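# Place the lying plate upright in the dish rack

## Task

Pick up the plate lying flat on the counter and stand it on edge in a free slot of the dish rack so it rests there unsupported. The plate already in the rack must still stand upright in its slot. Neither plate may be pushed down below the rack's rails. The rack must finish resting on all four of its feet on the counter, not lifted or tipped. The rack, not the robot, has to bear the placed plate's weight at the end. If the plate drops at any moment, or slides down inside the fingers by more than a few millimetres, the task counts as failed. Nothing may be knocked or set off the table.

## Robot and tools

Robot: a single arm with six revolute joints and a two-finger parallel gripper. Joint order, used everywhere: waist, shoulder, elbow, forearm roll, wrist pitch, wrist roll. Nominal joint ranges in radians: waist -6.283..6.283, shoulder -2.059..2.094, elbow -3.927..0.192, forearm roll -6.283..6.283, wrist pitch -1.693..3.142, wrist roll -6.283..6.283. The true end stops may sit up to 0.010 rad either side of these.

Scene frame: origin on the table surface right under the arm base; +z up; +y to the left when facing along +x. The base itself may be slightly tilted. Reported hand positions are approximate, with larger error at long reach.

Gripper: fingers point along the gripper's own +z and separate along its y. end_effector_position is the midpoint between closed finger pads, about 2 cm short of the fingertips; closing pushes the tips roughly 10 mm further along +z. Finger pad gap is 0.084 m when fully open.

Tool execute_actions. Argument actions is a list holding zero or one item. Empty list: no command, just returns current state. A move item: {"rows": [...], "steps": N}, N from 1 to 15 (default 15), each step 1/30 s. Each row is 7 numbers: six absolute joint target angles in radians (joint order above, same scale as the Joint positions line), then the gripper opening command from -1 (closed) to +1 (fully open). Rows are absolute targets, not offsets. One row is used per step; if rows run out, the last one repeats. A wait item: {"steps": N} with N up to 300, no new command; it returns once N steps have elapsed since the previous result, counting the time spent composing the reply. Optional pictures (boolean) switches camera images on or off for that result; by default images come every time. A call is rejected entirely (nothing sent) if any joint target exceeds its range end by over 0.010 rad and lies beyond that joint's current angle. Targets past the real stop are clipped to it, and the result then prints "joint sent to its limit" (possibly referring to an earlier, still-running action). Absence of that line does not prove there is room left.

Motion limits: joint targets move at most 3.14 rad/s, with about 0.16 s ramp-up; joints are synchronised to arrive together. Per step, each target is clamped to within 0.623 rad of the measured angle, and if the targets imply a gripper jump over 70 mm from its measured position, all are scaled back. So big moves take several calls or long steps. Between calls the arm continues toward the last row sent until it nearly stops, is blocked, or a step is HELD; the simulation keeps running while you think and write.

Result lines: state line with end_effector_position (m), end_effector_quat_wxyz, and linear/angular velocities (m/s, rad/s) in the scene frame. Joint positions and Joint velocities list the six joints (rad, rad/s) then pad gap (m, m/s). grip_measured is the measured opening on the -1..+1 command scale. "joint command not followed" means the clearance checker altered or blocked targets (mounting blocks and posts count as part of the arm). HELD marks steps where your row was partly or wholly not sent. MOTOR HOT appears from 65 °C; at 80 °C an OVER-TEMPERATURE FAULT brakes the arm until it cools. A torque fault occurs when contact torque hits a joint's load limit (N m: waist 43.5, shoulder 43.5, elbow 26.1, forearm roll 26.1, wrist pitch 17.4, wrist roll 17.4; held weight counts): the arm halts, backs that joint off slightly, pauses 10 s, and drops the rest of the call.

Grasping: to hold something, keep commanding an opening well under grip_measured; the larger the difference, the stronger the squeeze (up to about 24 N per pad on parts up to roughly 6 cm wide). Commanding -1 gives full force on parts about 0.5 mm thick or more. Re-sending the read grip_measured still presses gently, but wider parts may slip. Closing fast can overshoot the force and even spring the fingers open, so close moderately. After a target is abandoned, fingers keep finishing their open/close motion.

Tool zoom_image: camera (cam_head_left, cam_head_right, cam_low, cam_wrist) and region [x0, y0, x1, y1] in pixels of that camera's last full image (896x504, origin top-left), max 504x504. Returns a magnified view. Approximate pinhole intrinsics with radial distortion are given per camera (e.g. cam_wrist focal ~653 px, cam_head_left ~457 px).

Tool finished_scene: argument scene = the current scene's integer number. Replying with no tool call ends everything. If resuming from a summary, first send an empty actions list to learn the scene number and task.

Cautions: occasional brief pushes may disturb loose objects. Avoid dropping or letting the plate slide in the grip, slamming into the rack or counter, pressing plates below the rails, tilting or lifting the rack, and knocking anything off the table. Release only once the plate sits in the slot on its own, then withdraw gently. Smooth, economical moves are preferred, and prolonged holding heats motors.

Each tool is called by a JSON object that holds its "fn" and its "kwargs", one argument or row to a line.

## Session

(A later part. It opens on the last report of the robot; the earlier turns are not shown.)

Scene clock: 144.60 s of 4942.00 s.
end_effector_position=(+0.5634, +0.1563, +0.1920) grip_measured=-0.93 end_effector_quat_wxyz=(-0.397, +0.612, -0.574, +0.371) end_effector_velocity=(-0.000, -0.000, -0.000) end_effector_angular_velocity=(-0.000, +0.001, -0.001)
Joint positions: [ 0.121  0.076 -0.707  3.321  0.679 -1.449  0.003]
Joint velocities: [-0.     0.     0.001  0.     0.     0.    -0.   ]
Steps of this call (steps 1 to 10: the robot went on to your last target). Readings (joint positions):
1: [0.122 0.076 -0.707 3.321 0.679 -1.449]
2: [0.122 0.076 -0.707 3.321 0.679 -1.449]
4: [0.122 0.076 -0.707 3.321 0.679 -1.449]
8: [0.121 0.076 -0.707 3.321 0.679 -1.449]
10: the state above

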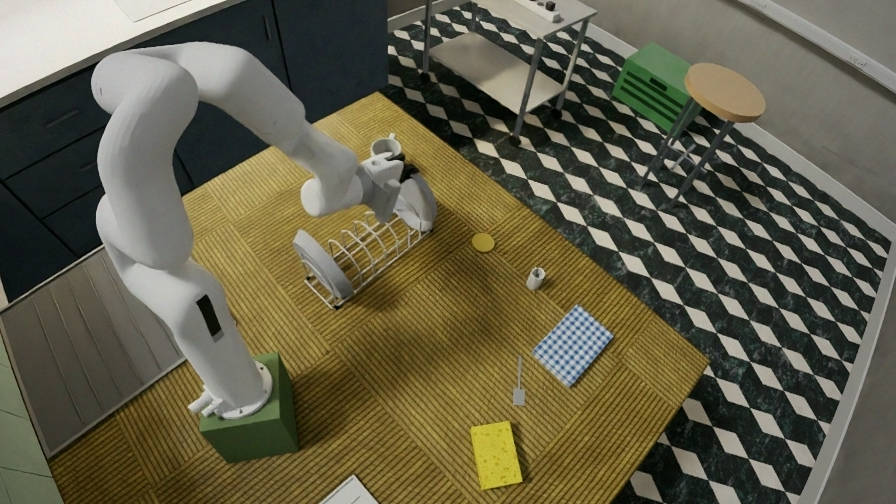

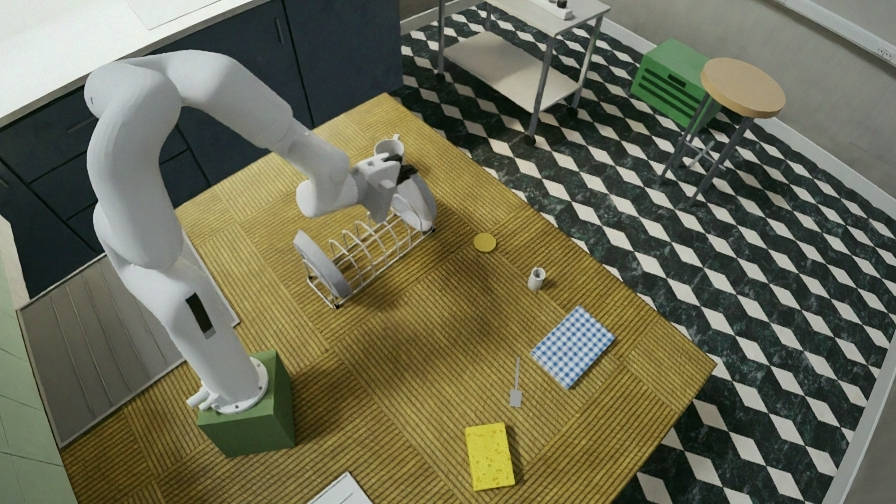

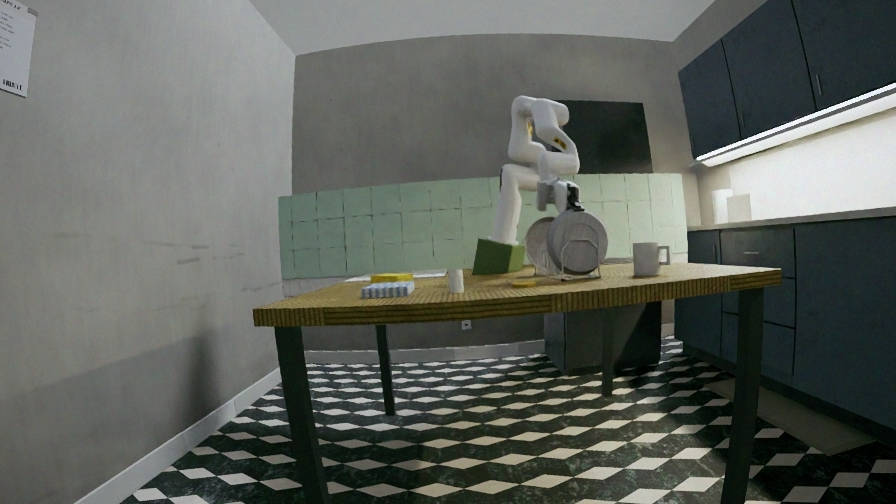

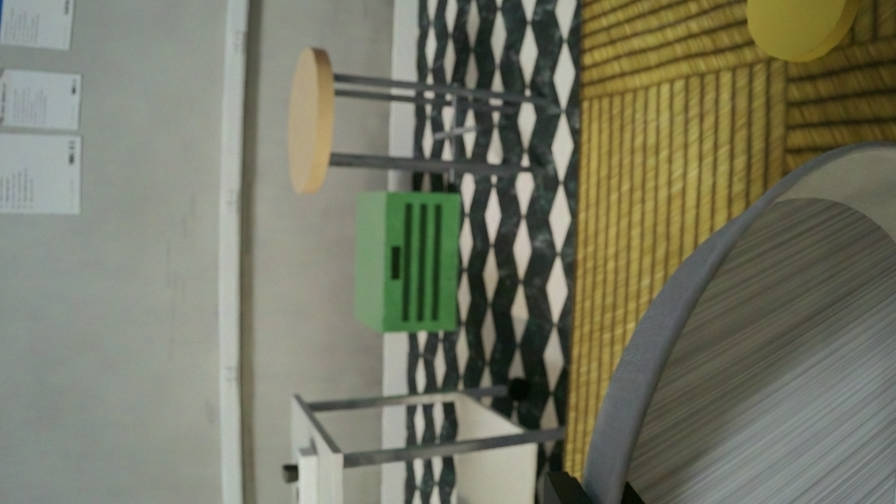

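{"fn": "execute_actions", "kwargs": {
  "actions": [
    {"rows":[[0.1205,0.076,-0.7064,3.321,0.6788,-1.449,-1],[0.1198,0.076,-0.7064,3.321,0.6788,-1.449,-1],[0.119,0.077,-0.7064,3.321,0.6798,-1.449,-1],[0.1185,0.078,-0.7064,3.321,0.6808,-1.449,-1],[0.1185,0.079,-0.7064,3.321,0.6818,-1.449,-1],[0.1185,0.08,-0.7064,3.321,0.6828,-1.449,-1],[0.1185,0.081,-0.7064,3.322,0.6838,-1.449,-1],[0.1185,0.082,-0.7064,3.322,0.6848,-1.449,-1],[0.1185,0.083,-0.7064,3.322,0.6858,-1.449,-1]],"steps":15}
  ],
  "pictures": false
}}

{"fn": "execute_actions", "kwargs": {
  "actions": [
    {"steps":10}
  ]
}}

{"fn": "zoom_image", "kwargs": {
  "camera": "cam_low",
  "region": [545, 245, 615, 290]
}}

{"fn": "zoom_image", "kwargs": {
  "camera": "cam_head_left",
  "region": [380, 180, 450, 250]
}}

Scene clock: 146.87 s of 4942.00 s.
end_effector_position=(+0.5644, +0.1545, +0.1911) grip_measured=-0.93 end_effector_quat_wxyz=(-0.398, +0.611, -0.575, +0.373) end_effector_velocity=(+0.000, -0.001, -0.001) end_effector_angular_velocity=(-0.001, +0.001, -0.000)
Joint positions: [ 0.119  0.081 -0.707  3.322  0.687 -1.449  0.003]
Joint velocities: [-0.001  0.003 -0.002 -0.001 -0.    -0.     0.   ]
Steps of this call (steps 1 to 15: the robot went on to your last target; steps 16 to 53: nothing new was sent; steps 54 to 68: all 15 steps of this action). Readings (joint positions):
54: [0.121 0.076 -0.706 3.321 0.679 -1.449]
55: [0.121 0.076 -0.707 3.321 0.679 -1.449]
57: [0.120 0.076 -0.707 3.321 0.679 -1.449]
61: [0.119 0.079 -0.707 3.321 0.683 -1.449]
68: the state above

Scene clock: 147.20 s of 4942.00 s.
end_effector_position=(+0.5644, +0.1542, +0.1908) grip_measured=-0.93 end_effector_quat_wxyz=(-0.397, +0.611, -0.575, +0.373) end_effector_velocity=(-0.001, -0.001, -0.001) end_effector_angular_velocity=(-0.000, +0.002, -0.001)
Joint positions: [ 0.119  0.082 -0.708  3.322  0.687 -1.449  0.003]
Joint velocities: [-0.     0.001  0.001  0.    -0.     0.     0.   ]
Steps of this call (steps 1 to 10: the robot went on to your last target). Readings (joint positions):
1: [0.119 0.081 -0.707 3.322 0.687 -1.449]
2: [0.119 0.081 -0.707 3.322 0.687 -1.449]
4: [0.119 0.082 -0.707 3.322 0.687 -1.449]
8: [0.119 0.082 -0.708 3.322 0.687 -1.449]
10: the state above

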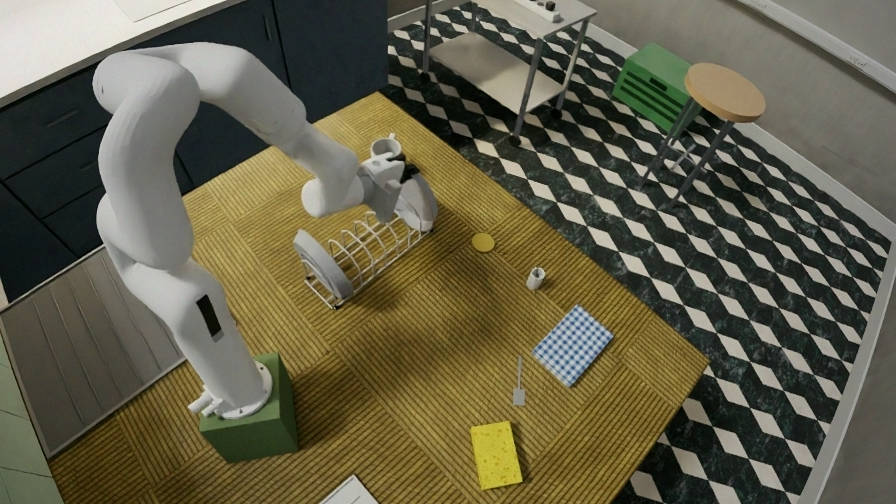

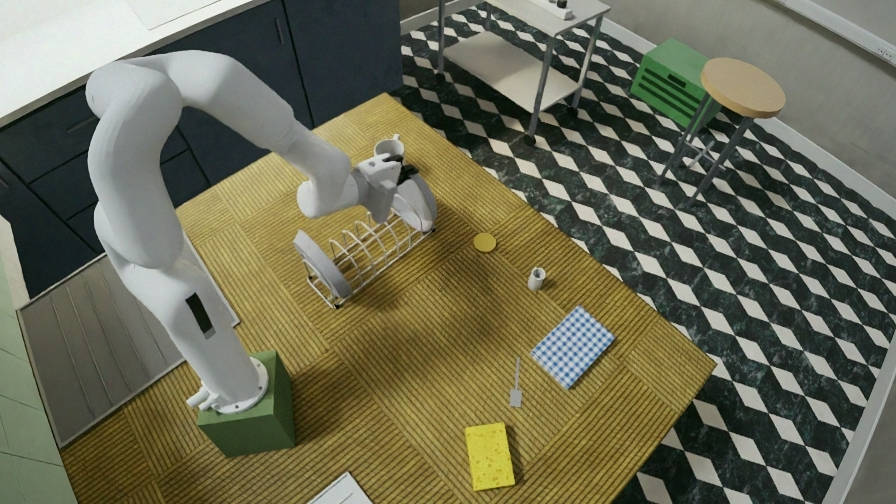

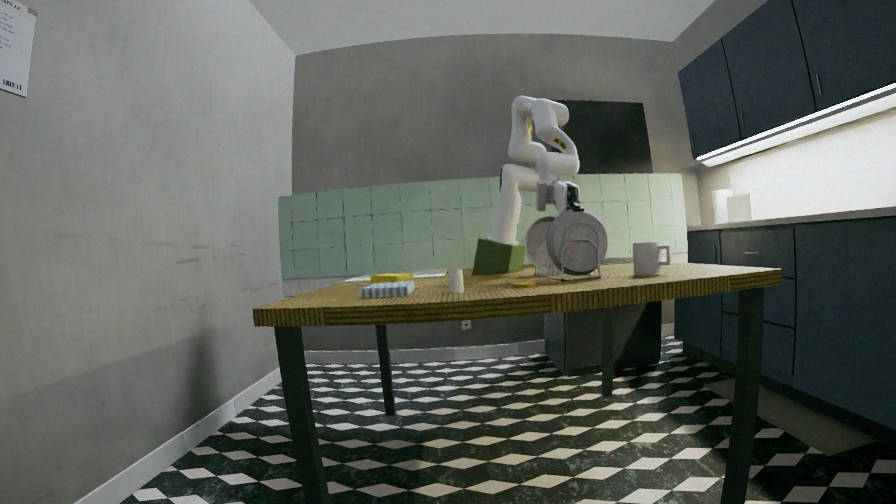

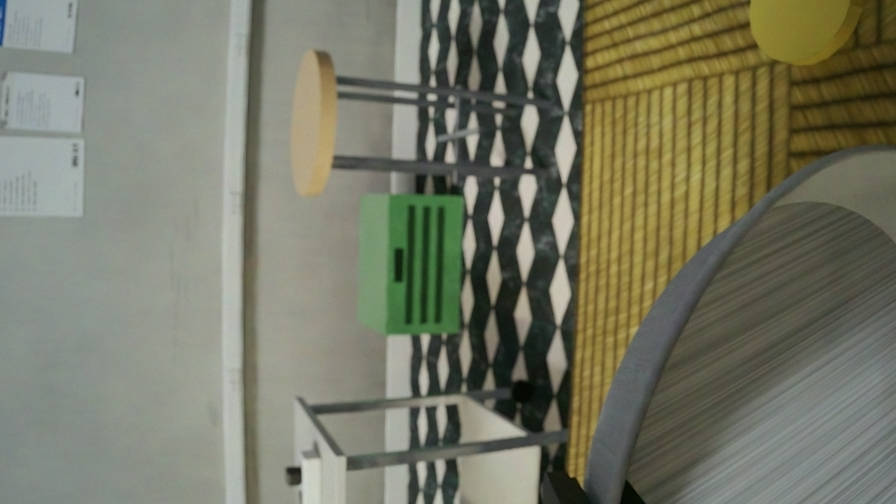

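Region (545, 245, 615, 290) of cam_low's 896x504 image, scaled by 7.200, with more detail than that image has; it fills the top 324 rows of this view, and the rest is white.

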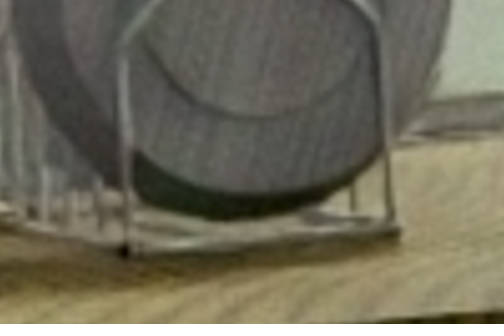

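Region (380, 180, 450, 250) of cam_head_left's 896x504 image, scaled by 7.200, with more detail than that image has.

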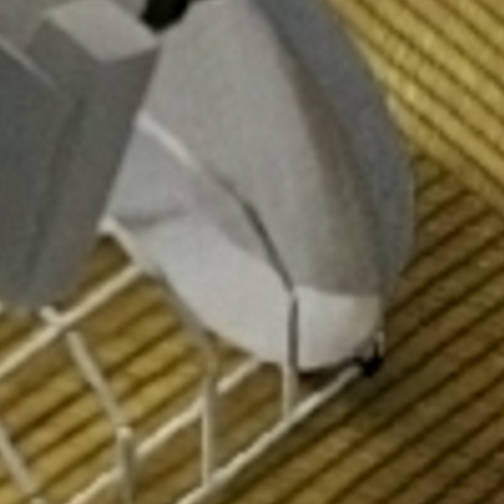

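{"fn": "execute_actions", "kwargs": {
  "actions": [
    {"rows":[[0.1195,0.081,-0.7064,3.321,0.6838,-1.449,-1],[0.12,0.08,-0.7064,3.321,0.6828,-1.449,-0.97],[0.12,0.079,-0.7064,3.321,0.6818,-1.449,-0.95],[0.12,0.079,-0.7064,3.321,0.6818,-1.449,-0.93],[0.12,0.079,-0.7064,3.321,0.6818,-1.449,-0.91],[0.12,0.079,-0.7064,3.321,0.6818,-1.449,-0.89],[0.12,0.079,-0.7064,3.321,0.6818,-1.449,-0.87],[0.12,0.079,-0.7064,3.321,0.6818,-1.449,-0.85],[0.12,0.079,-0.7064,3.321,0.6818,-1.449,-0.83],[0.12,0.079,-0.7064,3.321,0.6818,-1.449,-0.8],[0.12,0.079,-0.7064,3.321,0.6818,-1.449,-0.77],[0.12,0.079,-0.7064,3.321,0.6818,-1.449,-0.74],[0.12,0.079,-0.7064,3.321,0.6818,-1.449,-0.7],[0.12,0.079,-0.7064,3.321,0.6818,-1.449,-0.65],[0.12,0.079,-0.7064,3.321,0.6818,-1.449,-0.55]],"steps":15}
  ],
  "pictures": false
}}

{"fn": "execute_actions", "kwargs": {
  "actions": [
    {"rows":[[0.12,0.079,-0.7064,3.321,0.6818,-1.449,-0.5],[0.12,0.079,-0.7064,3.321,0.6818,-1.449,-0.5],[0.12,0.079,-0.7064,3.321,0.6818,-1.449,-0.5],[0.12,0.067,-0.695,3.321,0.681,-1.449,-0.5],[0.12,0.055,-0.6835,3.321,0.681,-1.449,-0.5],[0.12,0.043,-0.672,3.321,0.68,-1.449,-0.5],[0.12,0.031,-0.6605,3.321,0.68,-1.449,-0.5],[0.12,0.019,-0.649,3.321,0.679,-1.449,-0.5],[0.12,0.007,-0.6375,3.321,0.679,-1.449,-0.5],[0.12,-0.005,-0.626,3.321,0.678,-1.449,-0.5],[0.12,-0.017,-0.615,3.321,0.678,-1.449,-0.5],[0.12,-0.03,-0.604,3.321,0.677,-1.449,-0.5],[0.12,-0.043,-0.593,3.321,0.676,-1.449,-0.5],[0.12,-0.056,-0.582,3.321,0.675,-1.449,-0.5],[0.12,-0.07,-0.572,3.321,0.672,-1.449,-0.5]],"steps":15}
  ],
  "pictures": false
}}

{"fn": "execute_actions", "kwargs": {
  "actions": [
    {"steps":10}
  ]
}}

Scene clock: 155.47 s of 4942.00 s.
end_effector_position=(+0.5604, +0.1534, +0.1866) grip_measured=-0.65 end_effector_quat_wxyz=(-0.393, +0.614, -0.577, +0.369) end_effector_velocity=(-0.022, -0.008, -0.031) end_effector_angular_velocity=(-0.017, +0.084, -0.010)
Joint positions: [ 0.12   0.082 -0.702  3.321  0.679 -1.449  0.015]
Joint velocities: [ 0.004  0.023  0.029  0.    -0.035 -0.     0.103]
Steps of this call (steps 1 to 15: the robot went on to your last target; steps 16 to 100: nothing new was sent; then 4.43 s passed at rest; steps 101 to 115: all 15 steps of this action). Readings (joint positions):
101: [0.119 0.082 -0.707 3.322 0.686 -1.449]
102: [0.119 0.082 -0.707 3.322 0.685 -1.449]
104: [0.119 0.080 -0.707 3.321 0.683 -1.449]
108: [0.119 0.080 -0.706 3.321 0.681 -1.449]
115: the state above

Scene clock: 155.97 s of 4942.00 s.
end_effector_position=(+0.5347, +0.1500, +0.2048) grip_measured=-0.52 end_effector_quat_wxyz=(-0.397, +0.612, -0.575, +0.371) end_effector_velocity=(-0.079, -0.010, +0.060) end_effector_angular_velocity=(+0.016, -0.041, +0.010)
Joint positions: [ 0.12  -0.036 -0.597  3.321  0.676 -1.449  0.021]
Joint velocities: [-0.001 -0.389  0.318 -0.001 -0.027  0.    -0.   ]
Steps of this call (steps 1 to 15: all 15 steps of this action). Readings (joint positions):
1: [0.120 0.083 -0.700 3.321 0.678 -1.449]
2: [0.120 0.084 -0.699 3.321 0.677 -1.449]
4: [0.120 0.084 -0.699 3.321 0.677 -1.449]
8: [0.120 0.051 -0.673 3.321 0.678 -1.449]
15: the state above

Scene clock: 156.30 s of 4942.00 s.
end_effector_position=(+0.5285, +0.1494, +0.2102) grip_measured=-0.52 end_effector_quat_wxyz=(-0.399, +0.611, -0.574, +0.372) end_effector_velocity=(-0.001, -0.000, -0.000) end_effector_angular_velocity=(-0.000, +0.001, +0.001)
Joint positions: [ 0.12  -0.069 -0.572  3.321  0.672 -1.449  0.021]
Joint velocities: [ 0.    -0.001  0.002 -0.001 -0.     0.    -0.   ]
Steps of this call (steps 1 to 10: the robot went on to your last target). Readings (joint positions):
1: [0.120 -0.049 -0.587 3.321 0.674 -1.449]
2: [0.120 -0.061 -0.578 3.321 0.673 -1.449]
4: [0.120 -0.069 -0.573 3.321 0.672 -1.449]
8: [0.120 -0.069 -0.572 3.321 0.672 -1.449]
10: the state above

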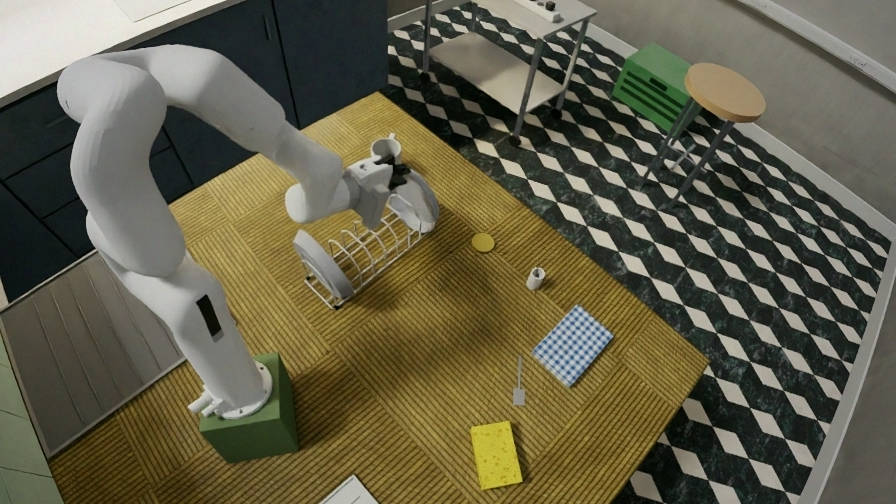

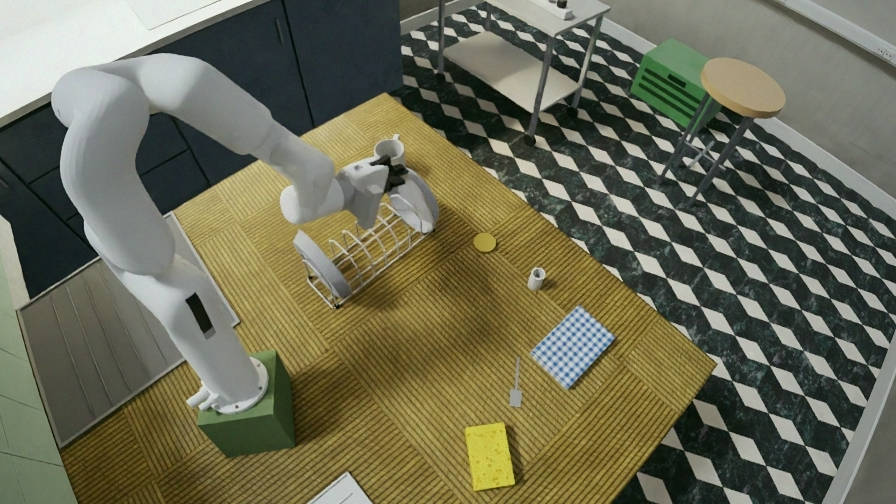

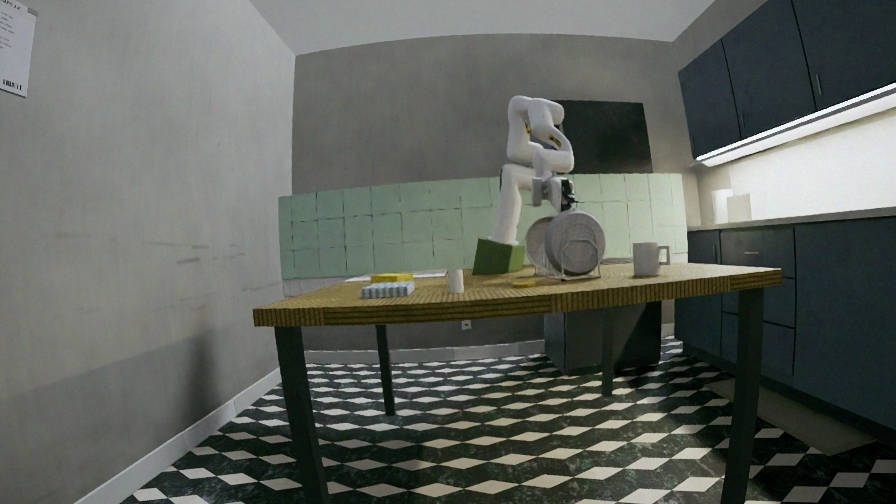

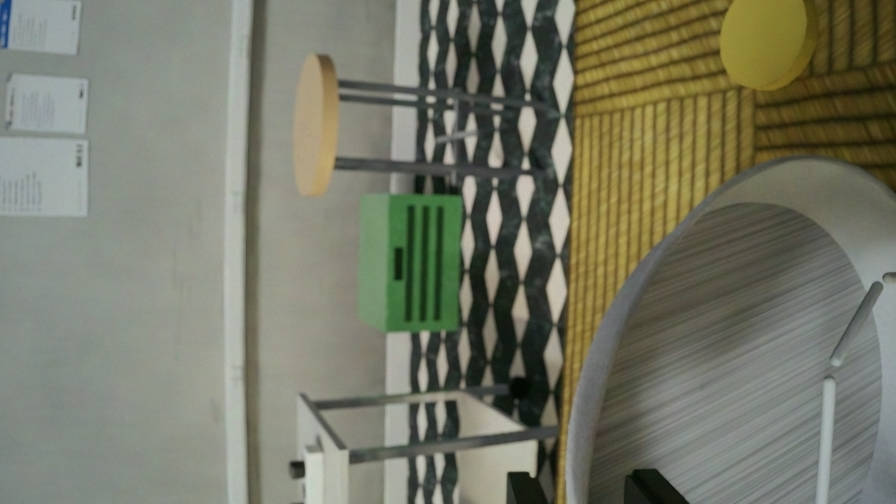

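{"fn": "execute_actions", "kwargs": {
  "actions": [
    {"rows":[[0.12,-0.09,-0.56,3.321,0.665,-1.449,-0.5],[0.12,-0.11,-0.55,3.321,0.655,-1.449,-0.5],[0.115,-0.135,-0.545,3.32,0.635,-1.449,-0.5],[0.11,-0.16,-0.545,3.32,0.61,-1.449,-0.5],[0.105,-0.19,-0.55,3.32,0.58,-1.449,-0.5],[0.1,-0.22,-0.56,3.32,0.55,-1.449,-0.5],[0.1,-0.25,-0.575,3.32,0.51,-1.449,-0.5],[0.1,-0.28,-0.59,3.32,0.47,-1.449,-0.5],[0.1,-0.31,-0.61,3.32,0.43,-1.449,-0.5]],"steps":15}
  ]
}}

{"fn": "zoom_image", "kwargs": {
  "camera": "cam_low",
  "region": [510, 190, 630, 290]
}}

{"fn": "zoom_image", "kwargs": {
  "camera": "cam_head_left",
  "region": [280, 140, 460, 320]
}}

Scene clock: 159.43 s of 4942.00 s.
end_effector_position=(+0.5308, +0.1693, +0.3033) grip_measured=-0.52 end_effector_quat_wxyz=(-0.425, +0.600, -0.570, +0.368) end_effector_velocity=(-0.043, -0.025, -0.079) end_effector_angular_velocity=(-0.042, +0.190, -0.030)
Joint positions: [ 0.1   -0.312 -0.614  3.32   0.433 -1.449  0.021]
Joint velocities: [-0.001  0.042  0.095 -0.001 -0.061  0.001 -0.   ]
Steps of this call (steps 1 to 30: the robot went on to your last target; steps 31 to 79: nothing new was sent; steps 80 to 94: all 15 steps of this action). Readings (joint positions):
80: [0.120 -0.070 -0.572 3.321 0.672 -1.449]
81: [0.120 -0.074 -0.569 3.321 0.670 -1.449]
83: [0.119 -0.100 -0.555 3.321 0.656 -1.449]
87: [0.105 -0.196 -0.553 3.320 0.570 -1.449]
94: the state above

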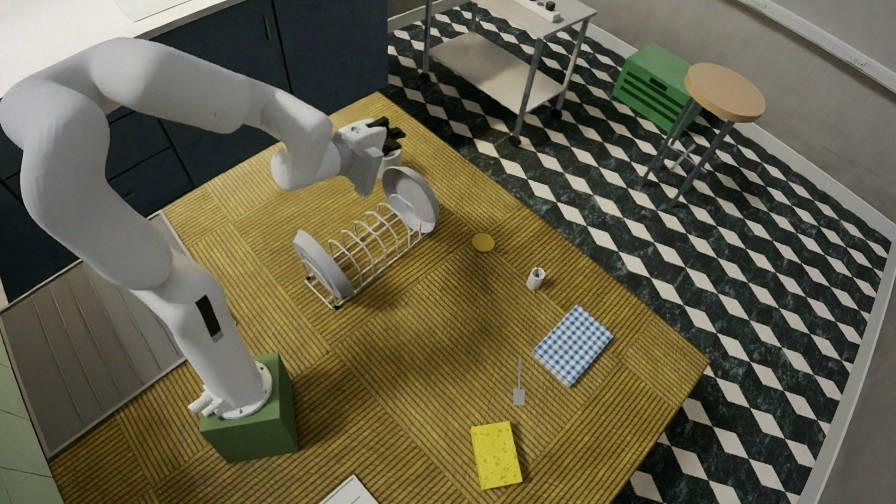

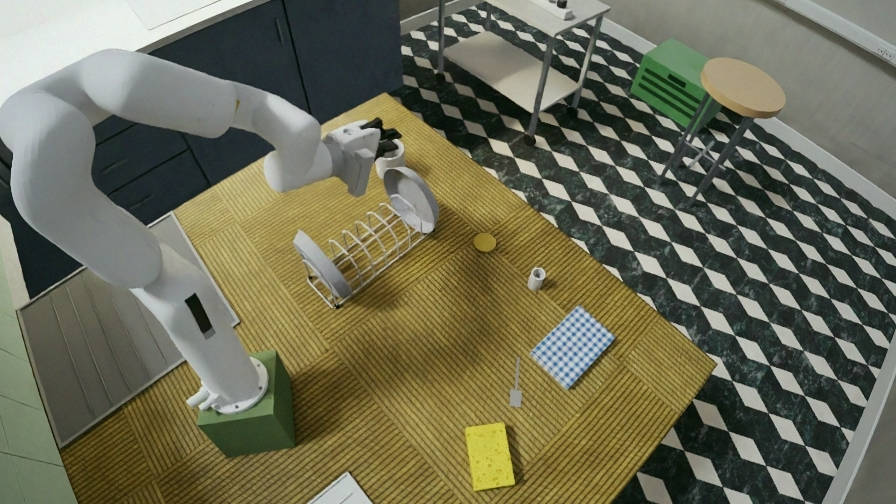

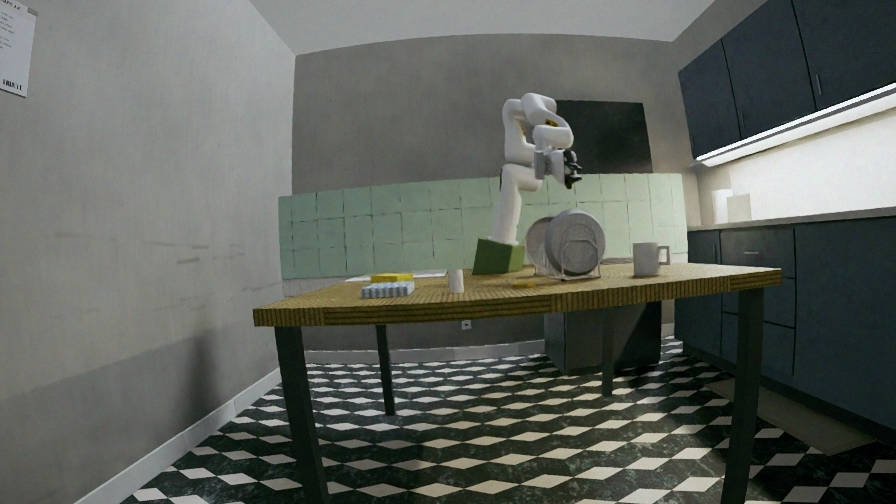

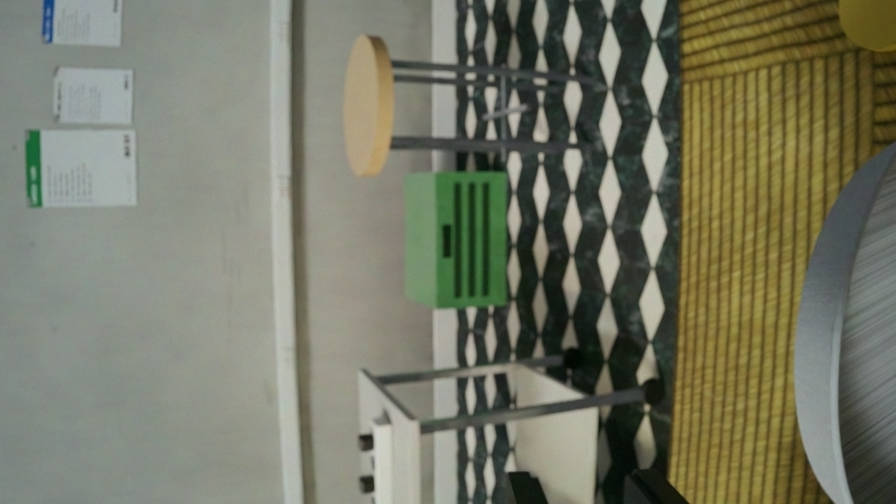

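Region (510, 190, 630, 290) of cam_low's 896x504 image, scaled by 4.200, with more detail than that image has.

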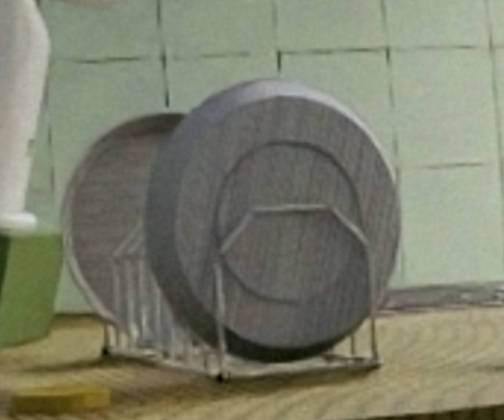

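Region (280, 140, 460, 320) of cam_head_left's 896x504 image, scaled by 2.800, with more detail than that image has.

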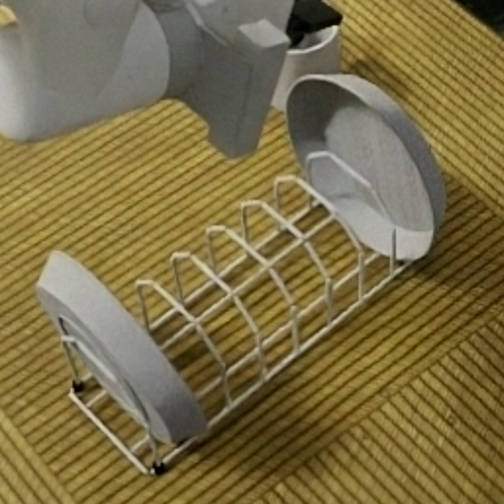

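{"fn": "finished_scene", "kwargs": {
  "scene": 1
}}

The scene is finished: the task was done.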